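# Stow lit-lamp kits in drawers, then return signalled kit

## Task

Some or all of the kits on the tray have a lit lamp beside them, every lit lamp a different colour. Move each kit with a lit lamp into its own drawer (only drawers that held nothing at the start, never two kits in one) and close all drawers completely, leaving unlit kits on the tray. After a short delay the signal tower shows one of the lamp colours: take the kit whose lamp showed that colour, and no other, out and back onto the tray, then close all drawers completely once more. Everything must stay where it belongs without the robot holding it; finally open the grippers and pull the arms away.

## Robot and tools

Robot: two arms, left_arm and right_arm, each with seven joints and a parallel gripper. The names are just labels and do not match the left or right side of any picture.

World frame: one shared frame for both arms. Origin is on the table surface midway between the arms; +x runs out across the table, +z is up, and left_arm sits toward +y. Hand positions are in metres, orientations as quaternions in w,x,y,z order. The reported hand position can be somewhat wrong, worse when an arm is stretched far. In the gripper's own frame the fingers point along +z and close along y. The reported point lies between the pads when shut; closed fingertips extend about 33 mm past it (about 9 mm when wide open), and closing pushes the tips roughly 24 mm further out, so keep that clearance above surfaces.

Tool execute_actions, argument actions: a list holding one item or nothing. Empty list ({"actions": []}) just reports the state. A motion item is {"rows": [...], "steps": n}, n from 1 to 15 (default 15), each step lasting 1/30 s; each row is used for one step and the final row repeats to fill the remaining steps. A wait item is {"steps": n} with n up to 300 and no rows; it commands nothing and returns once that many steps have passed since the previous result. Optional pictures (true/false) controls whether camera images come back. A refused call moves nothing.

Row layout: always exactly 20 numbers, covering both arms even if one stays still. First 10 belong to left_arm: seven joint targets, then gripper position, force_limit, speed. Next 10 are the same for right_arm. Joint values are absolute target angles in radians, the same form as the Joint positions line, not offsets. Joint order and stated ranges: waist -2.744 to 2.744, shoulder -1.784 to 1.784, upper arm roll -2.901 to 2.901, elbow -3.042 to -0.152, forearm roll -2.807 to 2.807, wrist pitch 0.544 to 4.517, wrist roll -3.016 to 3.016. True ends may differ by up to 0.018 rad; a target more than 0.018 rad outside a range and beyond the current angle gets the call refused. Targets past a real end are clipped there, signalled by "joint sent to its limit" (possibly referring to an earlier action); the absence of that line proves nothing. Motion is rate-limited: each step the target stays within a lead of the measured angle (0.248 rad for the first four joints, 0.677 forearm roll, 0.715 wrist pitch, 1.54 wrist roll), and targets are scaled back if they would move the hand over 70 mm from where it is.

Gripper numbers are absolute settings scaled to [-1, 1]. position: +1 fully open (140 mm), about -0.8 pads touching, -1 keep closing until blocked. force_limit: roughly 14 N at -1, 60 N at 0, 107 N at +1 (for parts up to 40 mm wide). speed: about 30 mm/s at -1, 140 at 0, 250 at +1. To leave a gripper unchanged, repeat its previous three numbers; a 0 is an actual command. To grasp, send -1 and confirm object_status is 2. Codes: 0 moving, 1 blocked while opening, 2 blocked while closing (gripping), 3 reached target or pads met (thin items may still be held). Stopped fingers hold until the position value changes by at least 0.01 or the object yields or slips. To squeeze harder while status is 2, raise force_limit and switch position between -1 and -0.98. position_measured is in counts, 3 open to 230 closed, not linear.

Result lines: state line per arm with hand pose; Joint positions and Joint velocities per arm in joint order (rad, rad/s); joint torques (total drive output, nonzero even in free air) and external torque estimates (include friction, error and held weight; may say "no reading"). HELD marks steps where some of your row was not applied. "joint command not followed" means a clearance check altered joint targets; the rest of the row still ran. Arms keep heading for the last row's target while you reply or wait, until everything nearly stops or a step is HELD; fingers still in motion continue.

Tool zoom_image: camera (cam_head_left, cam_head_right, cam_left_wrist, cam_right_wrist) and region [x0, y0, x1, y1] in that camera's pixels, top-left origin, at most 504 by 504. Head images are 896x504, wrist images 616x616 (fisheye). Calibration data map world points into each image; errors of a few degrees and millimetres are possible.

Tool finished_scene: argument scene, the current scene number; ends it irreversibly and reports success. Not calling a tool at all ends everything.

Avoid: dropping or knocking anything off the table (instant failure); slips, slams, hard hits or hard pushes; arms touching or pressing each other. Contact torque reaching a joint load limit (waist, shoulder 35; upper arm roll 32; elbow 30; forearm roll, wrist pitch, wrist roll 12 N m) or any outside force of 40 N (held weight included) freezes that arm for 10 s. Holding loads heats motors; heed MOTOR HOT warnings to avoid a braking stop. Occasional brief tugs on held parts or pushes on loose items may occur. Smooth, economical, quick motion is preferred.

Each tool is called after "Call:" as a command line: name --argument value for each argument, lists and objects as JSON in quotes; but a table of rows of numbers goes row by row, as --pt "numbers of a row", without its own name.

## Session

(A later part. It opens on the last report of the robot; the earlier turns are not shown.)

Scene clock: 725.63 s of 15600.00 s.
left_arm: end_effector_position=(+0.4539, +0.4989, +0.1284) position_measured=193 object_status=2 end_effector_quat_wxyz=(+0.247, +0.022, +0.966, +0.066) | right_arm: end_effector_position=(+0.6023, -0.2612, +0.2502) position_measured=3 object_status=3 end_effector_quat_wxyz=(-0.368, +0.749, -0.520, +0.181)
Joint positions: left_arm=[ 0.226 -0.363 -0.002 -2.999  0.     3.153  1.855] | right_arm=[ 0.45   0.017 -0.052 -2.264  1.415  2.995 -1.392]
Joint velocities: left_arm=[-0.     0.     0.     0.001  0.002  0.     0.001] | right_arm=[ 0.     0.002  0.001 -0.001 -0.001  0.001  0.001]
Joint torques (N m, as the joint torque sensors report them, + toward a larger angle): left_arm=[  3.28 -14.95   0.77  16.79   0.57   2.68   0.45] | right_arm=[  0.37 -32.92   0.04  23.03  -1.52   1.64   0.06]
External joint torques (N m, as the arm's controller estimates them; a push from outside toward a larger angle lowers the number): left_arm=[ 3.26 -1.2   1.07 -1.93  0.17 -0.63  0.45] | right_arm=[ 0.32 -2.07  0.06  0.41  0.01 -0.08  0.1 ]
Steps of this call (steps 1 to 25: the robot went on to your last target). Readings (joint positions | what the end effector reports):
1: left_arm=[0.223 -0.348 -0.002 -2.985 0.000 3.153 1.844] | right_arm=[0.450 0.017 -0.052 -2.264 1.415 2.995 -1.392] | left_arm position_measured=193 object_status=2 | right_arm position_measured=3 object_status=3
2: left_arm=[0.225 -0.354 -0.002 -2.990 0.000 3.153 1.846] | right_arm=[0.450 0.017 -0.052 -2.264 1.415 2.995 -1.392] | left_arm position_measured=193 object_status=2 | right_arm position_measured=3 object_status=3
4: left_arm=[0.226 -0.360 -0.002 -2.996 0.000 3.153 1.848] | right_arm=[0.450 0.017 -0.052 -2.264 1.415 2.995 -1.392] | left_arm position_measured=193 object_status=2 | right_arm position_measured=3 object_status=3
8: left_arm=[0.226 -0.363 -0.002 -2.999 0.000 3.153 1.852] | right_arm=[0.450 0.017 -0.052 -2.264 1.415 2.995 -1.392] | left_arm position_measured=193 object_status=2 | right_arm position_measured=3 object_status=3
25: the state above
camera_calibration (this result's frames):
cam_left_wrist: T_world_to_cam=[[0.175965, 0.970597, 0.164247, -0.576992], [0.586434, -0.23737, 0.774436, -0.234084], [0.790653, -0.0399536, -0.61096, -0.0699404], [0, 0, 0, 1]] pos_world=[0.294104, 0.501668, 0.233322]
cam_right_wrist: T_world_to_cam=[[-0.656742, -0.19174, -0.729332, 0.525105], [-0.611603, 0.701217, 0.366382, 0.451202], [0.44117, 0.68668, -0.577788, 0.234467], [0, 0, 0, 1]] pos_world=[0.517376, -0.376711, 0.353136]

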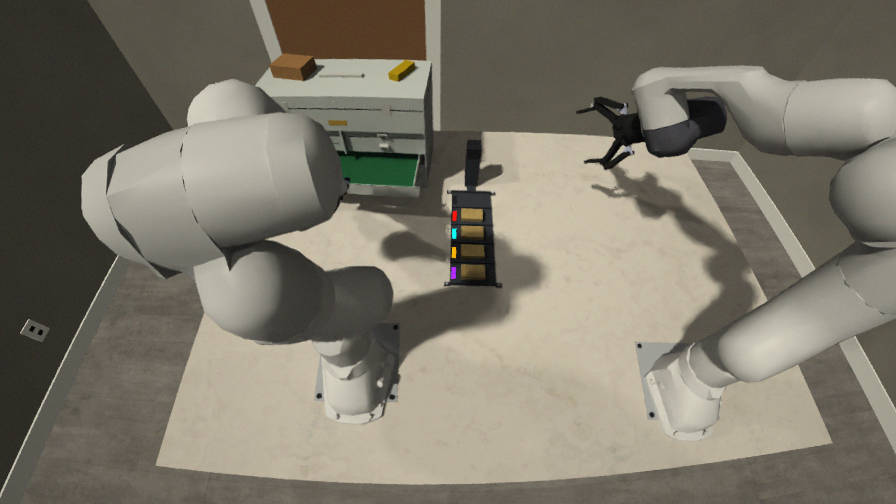

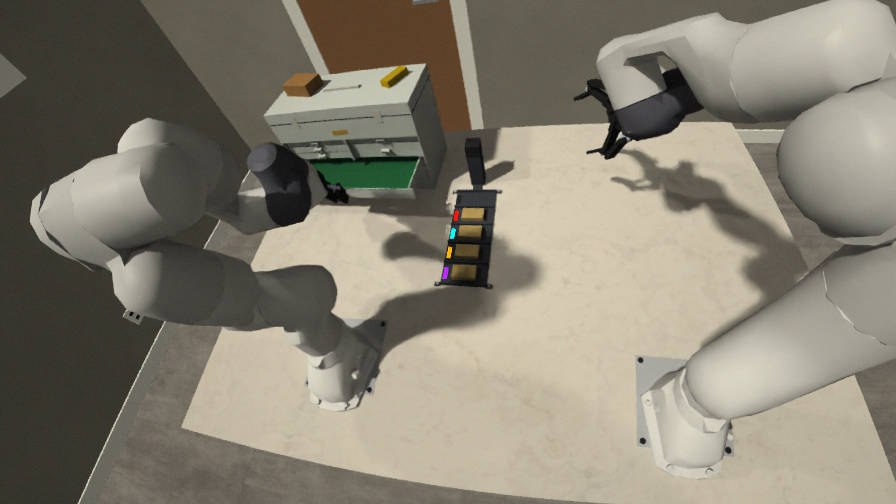

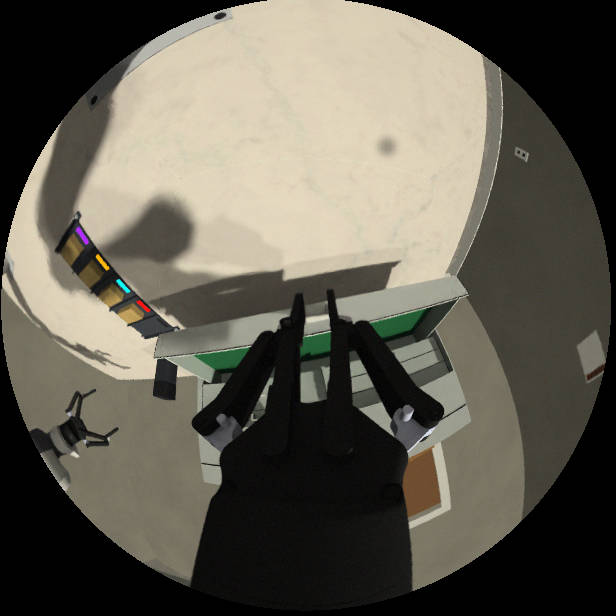

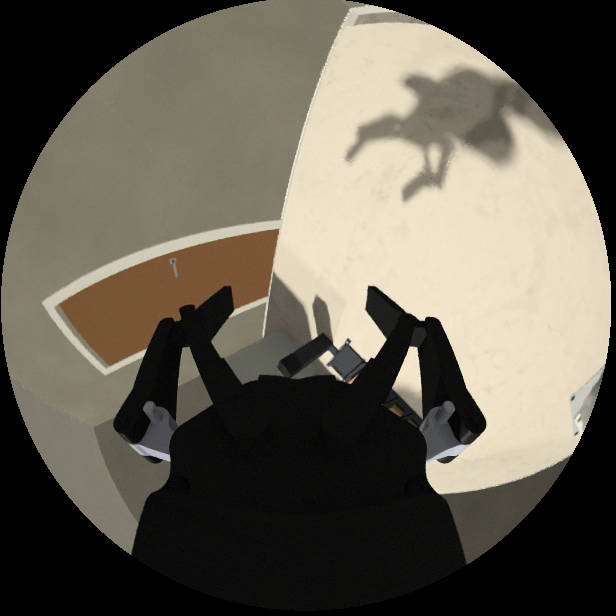

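Call:
execute_actions --actions '[{"rows":[ [0.226,-0.363,0,-2.999,0,3.153,1.855,0,0,0, 0.45,0.017,-0.05,-2.264,1.415,2.995,-1.392,1,0,0], [0.226,-0.363,0,-2.999,0,3.153,1.855,0,0,0, 0.45,0.017,-0.05,-2.264,1.415,2.995,-1.392,1,0,0], [0.226,-0.363,0,-2.999,0,3.153,1.855,0,0,0, 0.45,0.017,-0.05,-2.264,1.415,2.995,-1.392,1,0,0], [0.226,-0.363,0,-2.999,0,3.153,1.855,0,0,0, 0.45,0.017,-0.05,-2.264,1.415,2.995,-1.392,1,0,0], [0.226,-0.363,0,-2.999,0,3.153,1.855,0,0,0, 0.45,0.017,-0.05,-2.264,1.415,2.995,-1.392,1,0,0], [0.226,-0.363,0,-2.999,0,3.153,1.855,0,0,0, 0.45,0.017,-0.05,-2.264,1.415,2.995,-1.392,1,0,0], [0.226,-0.363,0,-2.999,0,3.153,1.855,0,0,0, 0.45,0.017,-0.05,-2.264,1.415,2.995,-1.392,1,0,0], [0.226,-0.363,0,-2.999,0,3.153,1.855,0,0,0, 0.45,0.017,-0.05,-2.264,1.415,2.995,-1.392,1,0,0], [0.226,-0.363,0,-2.999,0,3.153,1.855,0,0,0, 0.45,0.017,-0.05,-2.264,1.415,2.995,-1.392,1,0,0], [0.226,-0.363,0,-2.999,0,3.153,1.855,0,0,0, 0.45,0.017,-0.05,-2.264,1.415,2.995,-1.392,1,0,0], [0.226,-0.42,0,-2.999,0,2.75,1.855,0,0,0, 0.45,0.017,-0.05,-2.264,1.415,2.995,-1.392,1,0,0]],"steps":15}]' --pictures false

Call:
execute_actions --actions '[{"steps":12}]' --pictures false

Call:
execute_actions --actions '[{"rows":[[-0.588,-0.466,0,-2.85,0,2.45,0.99,0.4,0,0, 0.45,0.017,-0.05,-2.264,1.415,2.995,-1.392,1,0,0]],"steps":15}]' --pictures false

Call:
execute_actions --actions '[{"steps":12}]' --pictures false

Call:
execute_actions --actions '[{"rows":[[-0.59,0.144,0,-2.2145,0,2.36,0.99,0.4,0,0, 0.45,0.017,-0.05,-2.264,1.415,2.995,-1.392,1,0,0]],"steps":15}]' --pictures false

Call:
execute_actions --actions '[{"steps":20}]' --pictures false

Call:
execute_actions --actions '[{"rows":[[-0.59,0.217,0,-2.236,0,2.456,0.99,0.4,0,0, 0.45,0.017,-0.05,-2.264,1.415,2.995,-1.392,1,0,0]],"steps":15}]' --pictures false

Call:
execute_actions --actions '[{"steps":20}]'

Scene clock: 764.73 s of 15600.00 s.
left_arm: end_effector_position=(+0.4116, +0.4886, +0.1024) position_measured=129 object_status=0 end_effector_quat_wxyz=(+0.167, +0.023, +0.985, +0.045) | right_arm: end_effector_position=(+0.6023, -0.2612, +0.2502) position_measured=3 object_status=3 end_effector_quat_wxyz=(-0.368, +0.749, -0.520, +0.181)
Joint positions: left_arm=[ 0.226 -0.407 -0.002 -2.998  0.     2.94   1.855] | right_arm=[ 0.45   0.017 -0.052 -2.264  1.415  2.995 -1.392]
Joint velocities: left_arm=[-0.    -0.164  0.     0.     0.001 -1.127  0.001] | right_arm=[-0.001  0.001 -0.    -0.001 -0.001 -0.     0.   ]
Joint torques (N m, as the joint torque sensors report them, + toward a larger angle): left_arm=[ -0.16 -13.7    0.7   18.53   0.63   2.7    0.02] | right_arm=[  0.73 -32.58   0.21  23.03  -1.5    1.63   0.03]
External joint torques (N m, as the arm's controller estimates them; a push from outside toward a larger angle lowers the number): left_arm=[-0.16 -2.27  1.07 -0.24  0.19 -0.64  0.02] | right_arm=[ 0.7  -1.77  0.25  0.42  0.03 -0.09  0.07]
Steps of this call (steps 1 to 15: the robot went on to your last target; steps 16 to 90: nothing new was sent; then 35.60 s passed at rest; steps 91 to 105: all 15 steps of this action). Readings (joint positions | what the end effector reports):
91: left_arm=[0.226 -0.363 -0.002 -2.999 0.000 3.153 1.855] | right_arm=[0.450 0.017 -0.052 -2.264 1.415 2.995 -1.392] | left_arm position_measured=193 object_status=0 | right_arm position_measured=3 object_status=3
92: left_arm=[0.226 -0.363 -0.002 -2.999 0.000 3.153 1.855] | right_arm=[0.450 0.017 -0.052 -2.264 1.415 2.995 -1.392] | left_arm position_measured=191 object_status=0 | right_arm position_measured=3 object_status=3
94: left_arm=[0.226 -0.363 -0.002 -2.999 0.000 3.153 1.855] | right_arm=[0.450 0.017 -0.052 -2.264 1.415 2.995 -1.392] | left_arm position_measured=171 object_status=0 | right_arm position_measured=3 object_status=3
98: left_arm=[0.226 -0.363 -0.002 -2.999 0.000 3.153 1.855] | right_arm=[0.450 0.017 -0.052 -2.264 1.415 2.995 -1.392] | left_arm position_measured=141 object_status=0 | right_arm position_measured=3 object_status=3
105: the state above

Scene clock: 765.13 s of 15600.00 s.
left_arm: end_effector_position=(+0.3675, +0.4779, +0.0780) position_measured=129 object_status=3 end_effector_quat_wxyz=(+0.092, +0.023, +0.995, +0.025) | right_arm: end_effector_position=(+0.6023, -0.2612, +0.2502) position_measured=3 object_status=3 end_effector_quat_wxyz=(-0.368, +0.749, -0.520, +0.181)
Joint positions: left_arm=[ 0.226 -0.418 -0.002 -2.998  0.     2.771  1.855] | right_arm=[ 0.45   0.017 -0.052 -2.264  1.415  2.995 -1.392]
Joint velocities: left_arm=[-0.    -0.002  0.     0.     0.001 -0.101 -0.   ] | right_arm=[-0.    -0.     0.001  0.001 -0.001  0.    -0.   ]
Joint torques (N m, as the joint torque sensors report them, + toward a larger angle): left_arm=[ -1.2  -13.99   0.86  18.79   0.54   2.34   0.04] | right_arm=[  0.81 -32.94  -0.44  23.17  -1.54   1.65   0.05]
External joint torques (N m, as the arm's controller estimates them; a push from outside toward a larger angle lowers the number): left_arm=[-1.17 -1.7   1.26 -0.44  0.08 -0.54  0.04] | right_arm=[ 0.8  -1.89 -0.38  0.36  0.   -0.08  0.09]
Steps of this call (steps 1 to 12: the robot went on to your last target). Readings (joint positions | what the end effector reports):
1: left_arm=[0.226 -0.411 -0.002 -2.998 0.000 2.906 1.855] | right_arm=[0.450 0.017 -0.052 -2.264 1.415 2.995 -1.392] | left_arm position_measured=129 object_status=3 | right_arm position_measured=3 object_status=3
2: left_arm=[0.226 -0.413 -0.002 -2.998 0.000 2.879 1.855] | right_arm=[0.450 0.017 -0.052 -2.264 1.415 2.995 -1.392] | left_arm position_measured=129 object_status=3 | right_arm position_measured=3 object_status=3
4: left_arm=[0.226 -0.416 -0.002 -2.998 0.000 2.838 1.855] | right_arm=[0.450 0.017 -0.052 -2.264 1.415 2.995 -1.392] | left_arm position_measured=129 object_status=3 | right_arm position_measured=3 object_status=3
8: left_arm=[0.226 -0.417 -0.002 -2.998 0.000 2.791 1.855] | right_arm=[0.450 0.017 -0.052 -2.264 1.415 2.995 -1.392] | left_arm position_measured=129 object_status=3 | right_arm position_measured=3 object_status=3
12: the state above

Scene clock: 765.63 s of 15600.00 s.
left_arm: end_effector_position=(+0.3335, +0.1988, +0.1216) position_measured=78 object_status=3 end_effector_quat_wxyz=(+0.047, +0.104, +0.993, -0.021) | right_arm: end_effector_position=(+0.6023, -0.2612, +0.2502) position_measured=3 object_status=3 end_effector_quat_wxyz=(-0.368, +0.749, -0.520, +0.181)
Joint positions: left_arm=[-0.546 -0.464 -0.005 -2.851 -0.001  2.491  1.244] | right_arm=[ 0.45   0.017 -0.052 -2.264  1.415  2.995 -1.392]
Joint velocities: left_arm=[-0.633 -0.003 -0.029  0.     0.003 -0.219 -0.817] | right_arm=[ 0.001  0.002  0.     0.     0.    -0.001  0.001]
Joint torques (N m, as the joint torque sensors report them, + toward a larger angle): left_arm=[  4.59 -14.45   4.48  21.16   1.19   1.92  -0.49] | right_arm=[  0.06 -32.7    0.05  22.83  -1.54   1.65  -0.01]
External joint torques (N m, as the arm's controller estimates them; a push from outside toward a larger angle lowers the number): left_arm=[-2.33 -1.41 -1.34  0.21  1.04 -0.75 -0.5 ] | right_arm=[ 0.05 -1.78  0.1   0.14  0.   -0.08  0.03]
Steps of this call (steps 1 to 15: all 15 steps of this action). Readings (joint positions | what the end effector reports):
1: left_arm=[0.187 -0.421 0.008 -2.980 -0.002 2.729 1.797] | right_arm=[0.450 0.017 -0.052 -2.264 1.415 2.995 -1.392] | left_arm position_measured=129 object_status=0 | right_arm position_measured=3 object_status=3
2: left_arm=[0.133 -0.428 0.008 -2.952 -0.002 2.693 1.739] | right_arm=[0.450 0.017 -0.052 -2.264 1.415 2.995 -1.392] | left_arm position_measured=122 object_status=0 | right_arm position_measured=3 object_status=3
4: left_arm=[0.021 -0.445 0.006 -2.905 -0.002 2.638 1.633] | right_arm=[0.450 0.017 -0.052 -2.264 1.415 2.995 -1.392] | left_arm position_measured=107 object_status=0 | right_arm position_measured=3 object_status=3
8: left_arm=[-0.202 -0.460 0.003 -2.863 -0.002 2.565 1.467] | right_arm=[0.450 0.017 -0.052 -2.264 1.415 2.995 -1.392] | left_arm position_measured=79 object_status=0 | right_arm position_measured=3 object_status=3
15: the state above

Scene clock: 766.03 s of 15600.00 s.
left_arm: end_effector_position=(+0.3174, +0.1922, +0.1179) position_measured=78 object_status=3 end_effector_quat_wxyz=(+0.030, +0.032, +0.999, -0.018) | right_arm: end_effector_position=(+0.6023, -0.2612, +0.2502) position_measured=3 object_status=3 end_effector_quat_wxyz=(-0.368, +0.749, -0.520, +0.181)
Joint positions: left_arm=[-0.585 -0.464 -0.003 -2.851 -0.001  2.457  1.063] | right_arm=[ 0.45   0.017 -0.052 -2.264  1.415  2.995 -1.392]
Joint velocities: left_arm=[-0.002 -0.     0.002  0.002  0.    -0.02  -0.219] | right_arm=[ 0.002  0.001 -0.001 -0.001  0.     0.001 -0.001]
Joint torques (N m, as the joint torque sensors report them, + toward a larger angle): left_arm=[ -3.1  -14.25   1.85  21.03   1.12   2.06  -0.26] | right_arm=[  0.25 -32.95  -0.27  22.98  -1.52   1.65   0.01]
External joint torques (N m, as the arm's controller estimates them; a push from outside toward a larger angle lowers the number): left_arm=[-3.07 -1.29  2.27 -0.4   0.57 -0.56 -0.26] | right_arm=[ 0.21 -2.15 -0.24  0.38  0.   -0.07  0.05]
Steps of this call (steps 1 to 12: the robot went on to your last target). Readings (joint positions | what the end effector reports):
1: left_arm=[-0.562 -0.464 -0.005 -2.851 -0.001 2.484 1.218] | right_arm=[0.450 0.017 -0.052 -2.264 1.415 2.995 -1.392] | left_arm position_measured=78 object_status=3 | right_arm position_measured=3 object_status=3
2: left_arm=[-0.571 -0.464 -0.005 -2.851 -0.001 2.479 1.195] | right_arm=[0.450 0.017 -0.052 -2.264 1.415 2.995 -1.392] | left_arm position_measured=78 object_status=3 | right_arm position_measured=3 object_status=3
4: left_arm=[-0.580 -0.464 -0.005 -2.851 -0.001 2.471 1.156] | right_arm=[0.450 0.017 -0.052 -2.264 1.415 2.995 -1.392] | left_arm position_measured=78 object_status=3 | right_arm position_measured=3 object_status=3
8: left_arm=[-0.584 -0.464 -0.003 -2.851 -0.001 2.462 1.100] | right_arm=[0.450 0.017 -0.052 -2.264 1.415 2.995 -1.392] | left_arm position_measured=78 object_status=3 | right_arm position_measured=3 object_status=3
12: the state above

Scene clock: 766.53 s of 15600.00 s.
left_arm: end_effector_position=(+0.4677, +0.0936, +0.1017) position_measured=78 object_status=3 end_effector_quat_wxyz=(+0.003, +0.006, +1.000, -0.003) | right_arm: end_effector_position=(+0.6023, -0.2612, +0.2502) position_measured=3 object_status=3 end_effector_quat_wxyz=(-0.368, +0.749, -0.520, +0.181)
Joint positions: left_arm=[-0.588  0.141 -0.002 -2.22  -0.002  2.37   1.01 ] | right_arm=[ 0.45   0.017 -0.052 -2.264  1.415  2.995 -1.392]
Joint velocities: left_arm=[ 0.     0.012  0.001  0.058 -0.    -0.032 -0.042] | right_arm=[-0.    -0.002 -0.     0.001  0.     0.     0.001]
Joint torques (N m, as the joint torque sensors report them, + toward a larger angle): left_arm=[ -2.56 -32.49   1.93  20.9    1.19   1.98  -0.28] | right_arm=[  0.76 -32.84  -0.29  23.17  -1.57   1.7    0.08]
External joint torques (N m, as the arm's controller estimates them; a push from outside toward a larger angle lowers the number): left_arm=[-2.67  1.7   1.7  -0.27  0.64 -0.43 -0.28] | right_arm=[ 0.76 -1.83 -0.22  0.44 -0.03 -0.03  0.13]
Steps of this call (steps 1 to 15: all 15 steps of this action). Readings (joint positions | what the end effector reports):
1: left_arm=[-0.585 -0.411 -0.002 -2.798 -0.002 2.436 1.056] | right_arm=[0.450 0.017 -0.052 -2.264 1.415 2.995 -1.392] | left_arm position_measured=78 object_status=3 | right_arm position_measured=3 object_status=3
2: left_arm=[-0.585 -0.330 -0.002 -2.716 -0.002 2.423 1.050] | right_arm=[0.450 0.017 -0.052 -2.264 1.415 2.995 -1.392] | left_arm position_measured=78 object_status=3 | right_arm position_measured=3 object_status=3
4: left_arm=[-0.586 -0.174 -0.002 -2.554 -0.002 2.404 1.040] | right_arm=[0.450 0.017 -0.052 -2.264 1.415 2.995 -1.392] | left_arm position_measured=78 object_status=3 | right_arm position_measured=3 object_status=3
8: left_arm=[-0.587 0.080 -0.002 -2.288 -0.002 2.386 1.024] | right_arm=[0.450 0.017 -0.052 -2.264 1.415 2.995 -1.392] | left_arm position_measured=78 object_status=3 | right_arm position_measured=3 object_status=3
15: the state above

Scene clock: 767.20 s of 15600.00 s.
left_arm: end_effector_position=(+0.4678, +0.0935, +0.1024) position_measured=78 object_status=3 end_effector_quat_wxyz=(+0.002, +0.001, +1.000, -0.002) | right_arm: end_effector_position=(+0.6023, -0.2612, +0.2502) position_measured=3 object_status=3 end_effector_quat_wxyz=(-0.368, +0.749, -0.520, +0.181)
Joint positions: left_arm=[-0.588  0.142 -0.002 -2.216 -0.002  2.364  0.998] | right_arm=[ 0.45   0.017 -0.052 -2.264  1.415  2.995 -1.392]
Joint velocities: left_arm=[ 0.001  0.001 -0.001  0.    -0.001 -0.001 -0.005] | right_arm=[-0.     0.001  0.    -0.001  0.001 -0.001  0.001]
Joint torques (N m, as the joint torque sensors report them, + toward a larger angle): left_arm=[ -1.96 -32.81   1.45  21.26   1.29   1.97  -0.24] | right_arm=[  0.49 -32.73  -0.22  23.14  -1.55   1.63   0.  ]
External joint torques (N m, as the arm's controller estimates them; a push from outside toward a larger angle lowers the number): left_arm=[-1.94  1.34  1.35 -0.31  0.72 -0.49 -0.24] | right_arm=[ 0.49 -1.86 -0.16  0.48 -0.02 -0.09  0.04]
Steps of this call (steps 1 to 20: the robot went on to your last target). Readings (joint positions | what the end effector reports):
1: left_arm=[-0.588 0.141 -0.002 -2.219 -0.002 2.369 1.008] | right_arm=[0.450 0.017 -0.052 -2.264 1.415 2.995 -1.392] | left_arm position_measured=78 object_status=3 | right_arm position_measured=3 object_status=3
2: left_arm=[-0.588 0.141 -0.002 -2.218 -0.002 2.368 1.007] | right_arm=[0.450 0.017 -0.052 -2.264 1.415 2.995 -1.392] | left_arm position_measured=78 object_status=3 | right_arm position_measured=3 object_status=3
4: left_arm=[-0.588 0.141 -0.002 -2.217 -0.002 2.367 1.005] | right_arm=[0.450 0.017 -0.052 -2.264 1.415 2.995 -1.392] | left_arm position_measured=78 object_status=3 | right_arm position_measured=3 object_status=3
8: left_arm=[-0.588 0.142 -0.002 -2.216 -0.002 2.366 1.002] | right_arm=[0.450 0.017 -0.052 -2.264 1.415 2.995 -1.392] | left_arm position_measured=78 object_status=3 | right_arm position_measured=3 object_status=3
20: the state above

Scene clock: 767.70 s of 15600.00 s.
left_arm: end_effector_position=(+0.4639, +0.0961, +0.0593) position_measured=78 object_status=3 end_effector_quat_wxyz=(-0.004, -0.000, +1.000, +0.002) | right_arm: end_effector_position=(+0.6023, -0.2612, +0.2502) position_measured=3 object_status=3 end_effector_quat_wxyz=(-0.368, +0.749, -0.520, +0.181)
Joint positions: left_arm=[-0.588  0.219 -0.002 -2.237 -0.002  2.447  0.997] | right_arm=[ 0.45   0.017 -0.052 -2.264  1.415  2.995 -1.392]
Joint velocities: left_arm=[-0.    -0.001 -0.001  0.001  0.003  0.029  0.   ] | right_arm=[-0.001  0.001 -0.    -0.001 -0.    -0.001  0.   ]
Joint torques (N m, as the joint torque sensors report them, + toward a larger angle): left_arm=[ -2.95 -36.1    1.22  21.6    1.13   3.15  -0.2 ] | right_arm=[  0.31 -32.58  -0.24  23.26  -1.58   1.65   0.02]
External joint torques (N m, as the arm's controller estimates them; a push from outside toward a larger angle lowers the number): left_arm=[-2.82 -0.63  1.16  1.21  0.62  0.74 -0.2 ] | right_arm=[ 0.3  -1.77 -0.18  0.67 -0.05 -0.07  0.06]
Steps of this call (steps 1 to 15: all 15 steps of this action). Readings (joint positions | what the end effector reports):
1: left_arm=[-0.588 0.151 -0.002 -2.216 -0.002 2.380 0.998] | right_arm=[0.450 0.017 -0.052 -2.264 1.415 2.995 -1.392] | left_arm position_measured=78 object_status=3 | right_arm position_measured=3 object_status=3
2: left_arm=[-0.588 0.168 -0.002 -2.218 -0.002 2.395 0.998] | right_arm=[0.450 0.017 -0.052 -2.264 1.415 2.995 -1.392] | left_arm position_measured=78 object_status=3 | right_arm position_measured=3 object_status=3
4: left_arm=[-0.588 0.198 -0.002 -2.229 -0.002 2.413 0.998] | right_arm=[0.450 0.017 -0.052 -2.264 1.415 2.995 -1.392] | left_arm position_measured=78 object_status=3 | right_arm position_measured=3 object_status=3
8: left_arm=[-0.588 0.219 -0.002 -2.238 -0.002 2.432 0.997] | right_arm=[0.450 0.017 -0.052 -2.264 1.415 2.995 -1.392] | left_arm position_measured=78 object_status=3 | right_arm position_measured=3 object_status=3
15: the state above

Scene clock: 768.37 s of 15600.00 s.
left_arm: end_effector_position=(+0.4651, +0.0952, +0.0597) position_measured=78 object_status=3 end_effector_quat_wxyz=(-0.002, -0.000, +1.000, +0.001) | right_arm: end_effector_position=(+0.6023, -0.2612, +0.2502) position_measured=3 object_status=3 end_effector_quat_wxyz=(-0.368, +0.749, -0.520, +0.181)
Joint positions: left_arm=[-0.588  0.219 -0.002 -2.237 -0.002  2.452  0.997] | right_arm=[ 0.45   0.017 -0.052 -2.264  1.415  2.995 -1.392]
Joint velocities: left_arm=[-0.     0.     0.001 -0.002  0.001  0.001  0.001] | right_arm=[-0.001 -0.    -0.     0.001  0.001 -0.    -0.001]
Joint torques (N m, as the joint torque sensors report them, + toward a larger angle): left_arm=[ -2.58 -36.47   1.54  20.58   1.19   3.16  -0.3 ] | right_arm=[  0.41 -32.78  -0.04  23.26  -1.55   1.65   0.02]
External joint torques (N m, as the arm's controller estimates them; a push from outside toward a larger angle lowers the number): left_arm=[-2.66 -1.13  1.27  0.31  0.69  0.75 -0.3 ] | right_arm=[ 0.44 -1.82  0.05  0.56 -0.01 -0.08  0.07]
Steps of this call (steps 1 to 15: the robot went on to your last target; steps 16 to 20: nothing new was sent). Readings (joint positions | what the end effector reports):
1: left_arm=[-0.588 0.219 -0.002 -2.237 -0.002 2.448 0.997] | right_arm=[0.450 0.017 -0.052 -2.264 1.415 2.995 -1.392] | left_arm position_measured=78 object_status=3 | right_arm position_measured=3 object_status=3
2: left_arm=[-0.588 0.219 -0.002 -2.237 -0.002 2.449 0.997] | right_arm=[0.450 0.017 -0.052 -2.264 1.415 2.995 -1.392] | left_arm position_measured=78 object_status=3 | right_arm position_measured=3 object_status=3
4: left_arm=[-0.588 0.219 -0.002 -2.237 -0.002 2.450 0.997] | right_arm=[0.450 0.017 -0.052 -2.264 1.415 2.995 -1.392] | left_arm position_measured=78 object_status=3 | right_arm position_measured=3 object_status=3
8: left_arm=[-0.588 0.219 -0.002 -2.237 -0.002 2.451 0.997] | right_arm=[0.450 0.017 -0.052 -2.264 1.415 2.995 -1.392] | left_arm position_measured=78 object_status=3 | right_arm position_measured=3 object_status=3
20: the state above
All arms were judged still, so your last target was given up. Only a new action makes them travel on or press farther. Fingers that are still opening or closing keep moving.
camera_calibration (this result's frames):
cam_left_wrist: T_world_to_cam=[[0.158423, 0.985813, -0.0554496, -0.15604], [0.901563, -0.121529, 0.415229, -0.41947], [0.4026, -0.115773, -0.908025, 0.0685646], [0, 0, 0, 1]] pos_world=[0.375295, 0.110787, 0.227782]
cam_right_wrist: T_world_to_cam=[[-0.656742, -0.19174, -0.729332, 0.525105], [-0.611603, 0.701217, 0.366382, 0.451202], [0.44117, 0.68668, -0.577788, 0.234467], [0, 0, 0, 1]] pos_world=[0.517376, -0.376711, 0.353136]

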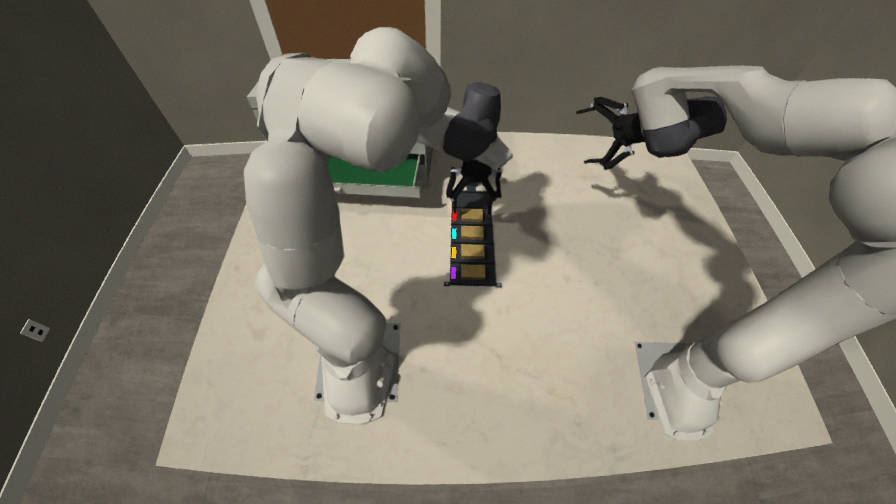

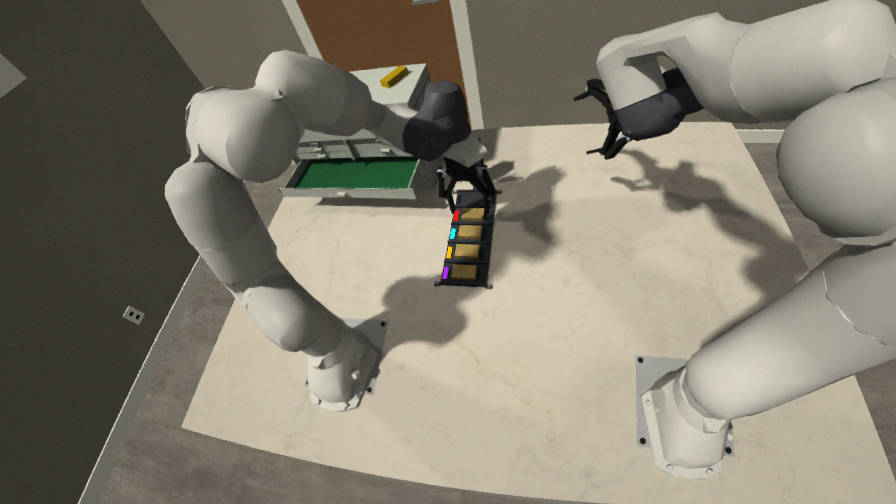

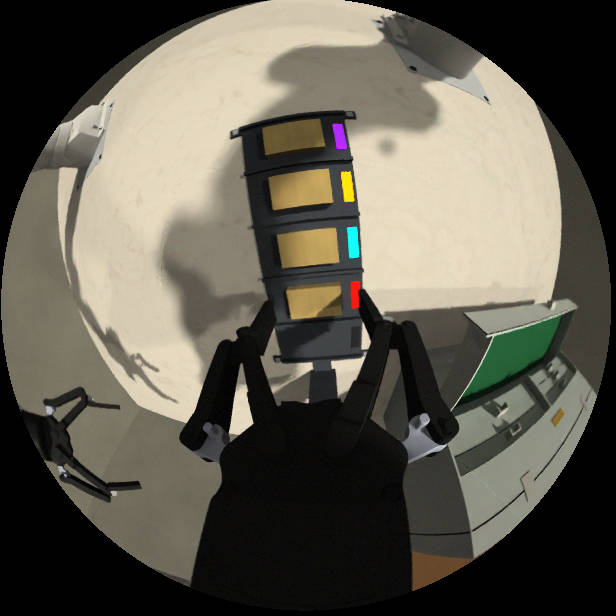

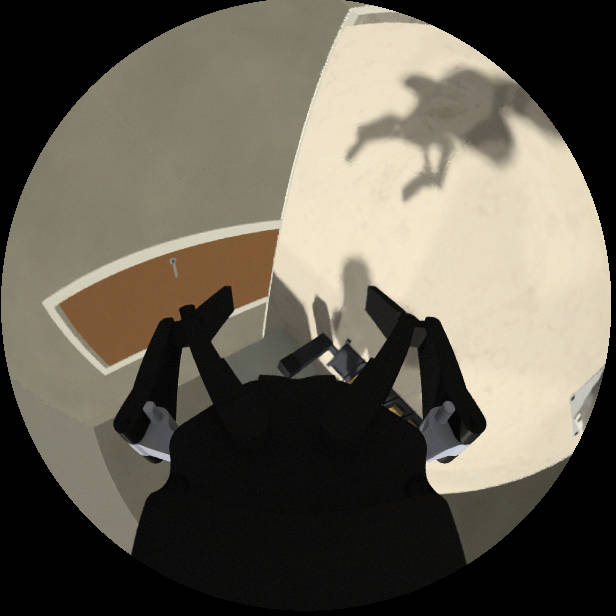

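Call:
execute_actions --actions '[{"rows":[ [-0.59,0.245,0,-2.24,0,2.49,0.99,0.4,0,0, 0.45,0.017,-0.05,-2.264,1.415,2.995,-1.392,1,0,0], [-0.59,0.245,0,-2.24,0,2.49,0.99,0.4,0,0, 0.45,0.017,-0.05,-2.264,1.415,2.995,-1.392,1,0,0], [-0.59,0.245,0,-2.24,0,2.49,0.99,0.4,0,0, 0.45,0.017,-0.05,-2.264,1.415,2.995,-1.392,1,0,0], [-0.59,0.245,0,-2.24,0,2.49,0.99,0.4,0,0, 0.45,0.017,-0.05,-2.264,1.415,2.995,-1.392,1,0,0], [-0.59,0.245,0,-2.24,0,2.49,0.99,0.4,0,0, 0.45,0.017,-0.05,-2.264,1.415,2.995,-1.392,1,0,0], [-0.59,0.273,0,-2.243,0,2.521,0.99,0.4,0,0, 0.45,0.017,-0.05,-2.264,1.415,2.995,-1.392,1,0,0]],"steps":15}]' --pictures false

Call:
execute_actions --actions '[{"steps":12}]' --pictures false

Call:
execute_actions --actions '[{"rows":[[-0.59,0.273,0,-2.243,0,2.521,0.99,-1,0,-0.6, 0.45,0.017,-0.05,-2.264,1.415,2.995,-1.392,1,0,0]],"steps":15}]' --pictures false

Call:
execute_actions --actions '[{"steps":20}]' --pictures false

Scene clock: 792.50 s of 15600.00 s.
left_arm: end_effector_position=(+0.4652, +0.0952, +0.0335) position_measured=78 object_status=3 end_effector_quat_wxyz=(-0.002, -0.000, +1.000, +0.001) | right_arm: end_effector_position=(+0.6023, -0.2612, +0.2502) position_measured=3 object_status=3 end_effector_quat_wxyz=(-0.368, +0.749, -0.520, +0.181)
Joint positions: left_arm=[-0.588  0.272 -0.002 -2.243 -0.002  2.51   0.997] | right_arm=[ 0.45   0.017 -0.052 -2.264  1.415  2.995 -1.392]
Joint velocities: left_arm=[ 0.002 -0.002  0.001  0.     0.001  0.04  -0.001] | right_arm=[-0.     0.001 -0.001 -0.001  0.     0.001 -0.   ]
Joint torques (N m, as the joint torque sensors report them, + toward a larger angle): left_arm=[ -1.98 -35.47   1.56  19.14   1.08   3.28  -0.3 ] | right_arm=[  0.52 -32.54  -0.5   23.19  -1.54   1.66   0.01]
External joint torques (N m, as the arm's controller estimates them; a push from outside toward a larger angle lowers the number): left_arm=[-2.05  0.91  1.27 -0.45  0.61  0.86 -0.3 ] | right_arm=[ 0.61 -1.58 -0.35  0.51 -0.01 -0.08  0.05]
Steps of this call (steps 1 to 90: nothing new was sent; then 20.63 s passed at rest; steps 91 to 105: all 15 steps of this action). Readings (joint positions | what the end effector reports):
91: left_arm=[-0.588 0.222 -0.002 -2.237 -0.002 2.458 0.997] | right_arm=[0.450 0.017 -0.052 -2.264 1.415 2.995 -1.392] | left_arm position_measured=78 object_status=3 | right_arm position_measured=3 object_status=3
92: left_arm=[-0.588 0.228 -0.002 -2.237 -0.002 2.463 0.997] | right_arm=[0.450 0.017 -0.052 -2.264 1.415 2.995 -1.392] | left_arm position_measured=78 object_status=3 | right_arm position_measured=3 object_status=3
94: left_arm=[-0.588 0.238 -0.002 -2.238 -0.002 2.471 0.997] | right_arm=[0.450 0.017 -0.052 -2.264 1.415 2.995 -1.392] | left_arm position_measured=78 object_status=3 | right_arm position_measured=3 object_status=3
98: left_arm=[-0.588 0.261 -0.002 -2.240 -0.002 2.493 0.997] | right_arm=[0.450 0.017 -0.052 -2.264 1.415 2.995 -1.392] | left_arm position_measured=78 object_status=3 | right_arm position_measured=3 object_status=3
105: the state above

Scene clock: 792.90 s of 15600.00 s.
left_arm: end_effector_position=(+0.4668, +0.0941, +0.0340) position_measured=78 object_status=3 end_effector_quat_wxyz=(+0.000, -0.000, +1.000, -0.001) | right_arm: end_effector_position=(+0.6023, -0.2612, +0.2502) position_measured=3 object_status=3 end_effector_quat_wxyz=(-0.368, +0.749, -0.520, +0.181)
Joint positions: left_arm=[-0.588  0.272 -0.002 -2.243 -0.002  2.516  0.997] | right_arm=[ 0.45   0.017 -0.052 -2.264  1.415  2.995 -1.392]
Joint velocities: left_arm=[ 0.002 -0.001 -0.001  0.     0.001  0.003 -0.002] | right_arm=[-0.    -0.002 -0.001  0.001  0.     0.001 -0.   ]
Joint torques (N m, as the joint torque sensors report them, + toward a larger angle): left_arm=[ -2.34 -35.6    1.66  19.36   1.04   3.39  -0.25] | right_arm=[ -0.03 -32.74   0.05  23.33  -1.55   1.62   0.07]
External joint torques (N m, as the arm's controller estimates them; a push from outside toward a larger angle lowers the number): left_arm=[-2.32  0.83  1.45 -0.28  0.57  0.95 -0.25] | right_arm=[-0.01 -1.63  0.13  0.52 -0.01 -0.12  0.12]
Steps of this call (steps 1 to 12: the robot went on to your last target). Readings (joint positions | what the end effector reports):
1: left_arm=[-0.588 0.272 -0.002 -2.243 -0.002 2.512 0.997] | right_arm=[0.450 0.017 -0.052 -2.264 1.415 2.995 -1.392] | left_arm position_measured=78 object_status=3 | right_arm position_measured=3 object_status=3
2: left_arm=[-0.588 0.272 -0.002 -2.243 -0.002 2.512 0.997] | right_arm=[0.450 0.017 -0.052 -2.264 1.415 2.995 -1.392] | left_arm position_measured=78 object_status=3 | right_arm position_measured=3 object_status=3
4: left_arm=[-0.588 0.272 -0.002 -2.243 -0.002 2.514 0.997] | right_arm=[0.450 0.017 -0.052 -2.264 1.415 2.995 -1.392] | left_arm position_measured=78 object_status=3 | right_arm position_measured=3 object_status=3
8: left_arm=[-0.588 0.272 -0.002 -2.243 -0.002 2.516 0.997] | right_arm=[0.450 0.017 -0.052 -2.264 1.415 2.995 -1.392] | left_arm position_measured=78 object_status=3 | right_arm position_measured=3 object_status=3
12: the state above

Scene clock: 793.40 s of 15600.00 s.
left_arm: end_effector_position=(+0.4673, +0.0938, +0.0346) position_measured=133 object_status=0 end_effector_quat_wxyz=(+0.001, -0.000, +1.000, -0.001) | right_arm: end_effector_position=(+0.6023, -0.2612, +0.2502) position_measured=3 object_status=3 end_effector_quat_wxyz=(-0.368, +0.749, -0.520, +0.181)
Joint positions: left_arm=[-0.588  0.271 -0.002 -2.243 -0.002  2.517  0.997] | right_arm=[ 0.45   0.017 -0.052 -2.264  1.415  2.995 -1.392]
Joint velocities: left_arm=[-0.    -0.     0.001  0.    -0.001 -0.    -0.002] | right_arm=[ 0.001  0.    -0.    -0.     0.     0.     0.   ]
Joint torques (N m, as the joint torque sensors report them, + toward a larger angle): left_arm=[ -1.89 -34.76   1.6   19.22   1.19   3.18  -0.2 ] | right_arm=[  0.23 -32.71  -0.4   23.19  -1.54   1.66   0.02]
External joint torques (N m, as the arm's controller estimates them; a push from outside toward a larger angle lowers the number): left_arm=[-1.9   1.23  1.37 -0.16  0.73  0.77 -0.2 ] | right_arm=[ 0.3  -1.83 -0.27  0.54 -0.01 -0.07  0.06]
Steps of this call (steps 1 to 15: all 15 steps of this action). Readings (joint positions | what the end effector reports):
1: left_arm=[-0.588 0.272 -0.002 -2.243 -0.002 2.516 0.997] | right_arm=[0.450 0.017 -0.052 -2.264 1.415 2.995 -1.392] | left_arm position_measured=78 object_status=0 | right_arm position_measured=3 object_status=3
2: left_arm=[-0.588 0.272 -0.002 -2.243 -0.002 2.516 0.997] | right_arm=[0.450 0.017 -0.052 -2.264 1.415 2.995 -1.392] | left_arm position_measured=82 object_status=0 | right_arm position_measured=3 object_status=3
4: left_arm=[-0.588 0.272 -0.002 -2.243 -0.002 2.517 0.997] | right_arm=[0.450 0.017 -0.052 -2.264 1.415 2.995 -1.392] | left_arm position_measured=90 object_status=0 | right_arm position_measured=3 object_status=3
8: left_arm=[-0.588 0.272 -0.002 -2.243 -0.002 2.517 0.997] | right_arm=[0.450 0.017 -0.052 -2.264 1.415 2.995 -1.392] | left_arm position_measured=106 object_status=0 | right_arm position_measured=3 object_status=3
15: the state above

Scene clock: 794.07 s of 15600.00 s.
left_arm: end_effector_position=(+0.4673, +0.0938, +0.0346) position_measured=133 object_status=2 end_effector_quat_wxyz=(+0.001, -0.000, +1.000, -0.001) | right_arm: end_effector_position=(+0.6023, -0.2612, +0.2502) position_measured=3 object_status=3 end_effector_quat_wxyz=(-0.368, +0.749, -0.520, +0.181)
Joint positions: left_arm=[-0.588  0.271 -0.002 -2.243 -0.002  2.517  0.997] | right_arm=[ 0.45   0.017 -0.052 -2.264  1.415  2.995 -1.392]
Joint velocities: left_arm=[-0.    -0.001  0.    -0.    -0.001 -0.     0.   ] | right_arm=[-0.    -0.001  0.001  0.001 -0.001  0.     0.001]
Joint torques (N m, as the joint torque sensors report them, + toward a larger angle): left_arm=[ -1.66 -35.09   1.39  19.56   1.05   3.2   -0.2 ] | right_arm=[  0.35 -32.5   -0.02  23.14  -1.55   1.63   0.02]
External joint torques (N m, as the arm's controller estimates them; a push from outside toward a larger angle lowers the number): left_arm=[-1.73  1.27  1.1  -0.05  0.59  0.76 -0.2 ] | right_arm=[ 0.42 -1.5   0.11  0.4  -0.01 -0.12  0.06]
Steps of this call (steps 1 to 15: the robot went on to your last target; steps 16 to 20: nothing new was sent). Readings (joint positions | what the end effector reports):
1: left_arm=[-0.588 0.271 -0.002 -2.243 -0.002 2.517 0.997] | right_arm=[0.450 0.017 -0.052 -2.264 1.415 2.995 -1.392] | left_arm position_measured=133 object_status=0 | right_arm position_measured=3 object_status=3
2: left_arm=[-0.588 0.271 -0.002 -2.243 -0.002 2.517 0.997] | right_arm=[0.450 0.017 -0.052 -2.264 1.415 2.995 -1.392] | left_arm position_measured=133 object_status=0 | right_arm position_measured=3 object_status=3
4: left_arm=[-0.588 0.271 -0.002 -2.243 -0.002 2.517 0.997] | right_arm=[0.450 0.017 -0.052 -2.264 1.415 2.995 -1.392] | left_arm position_measured=133 object_status=0 | right_arm position_measured=3 object_status=3
8: left_arm=[-0.588 0.271 -0.002 -2.243 -0.002 2.517 0.997] | right_arm=[0.450 0.017 -0.052 -2.264 1.415 2.995 -1.392] | left_arm position_measured=133 object_status=2 | right_arm position_measured=3 object_status=3
20: the state above
All arms were judged still, so your last target was given up. Only a new action makes them travel on or press farther. Fingers that are still opening or closing keep moving.


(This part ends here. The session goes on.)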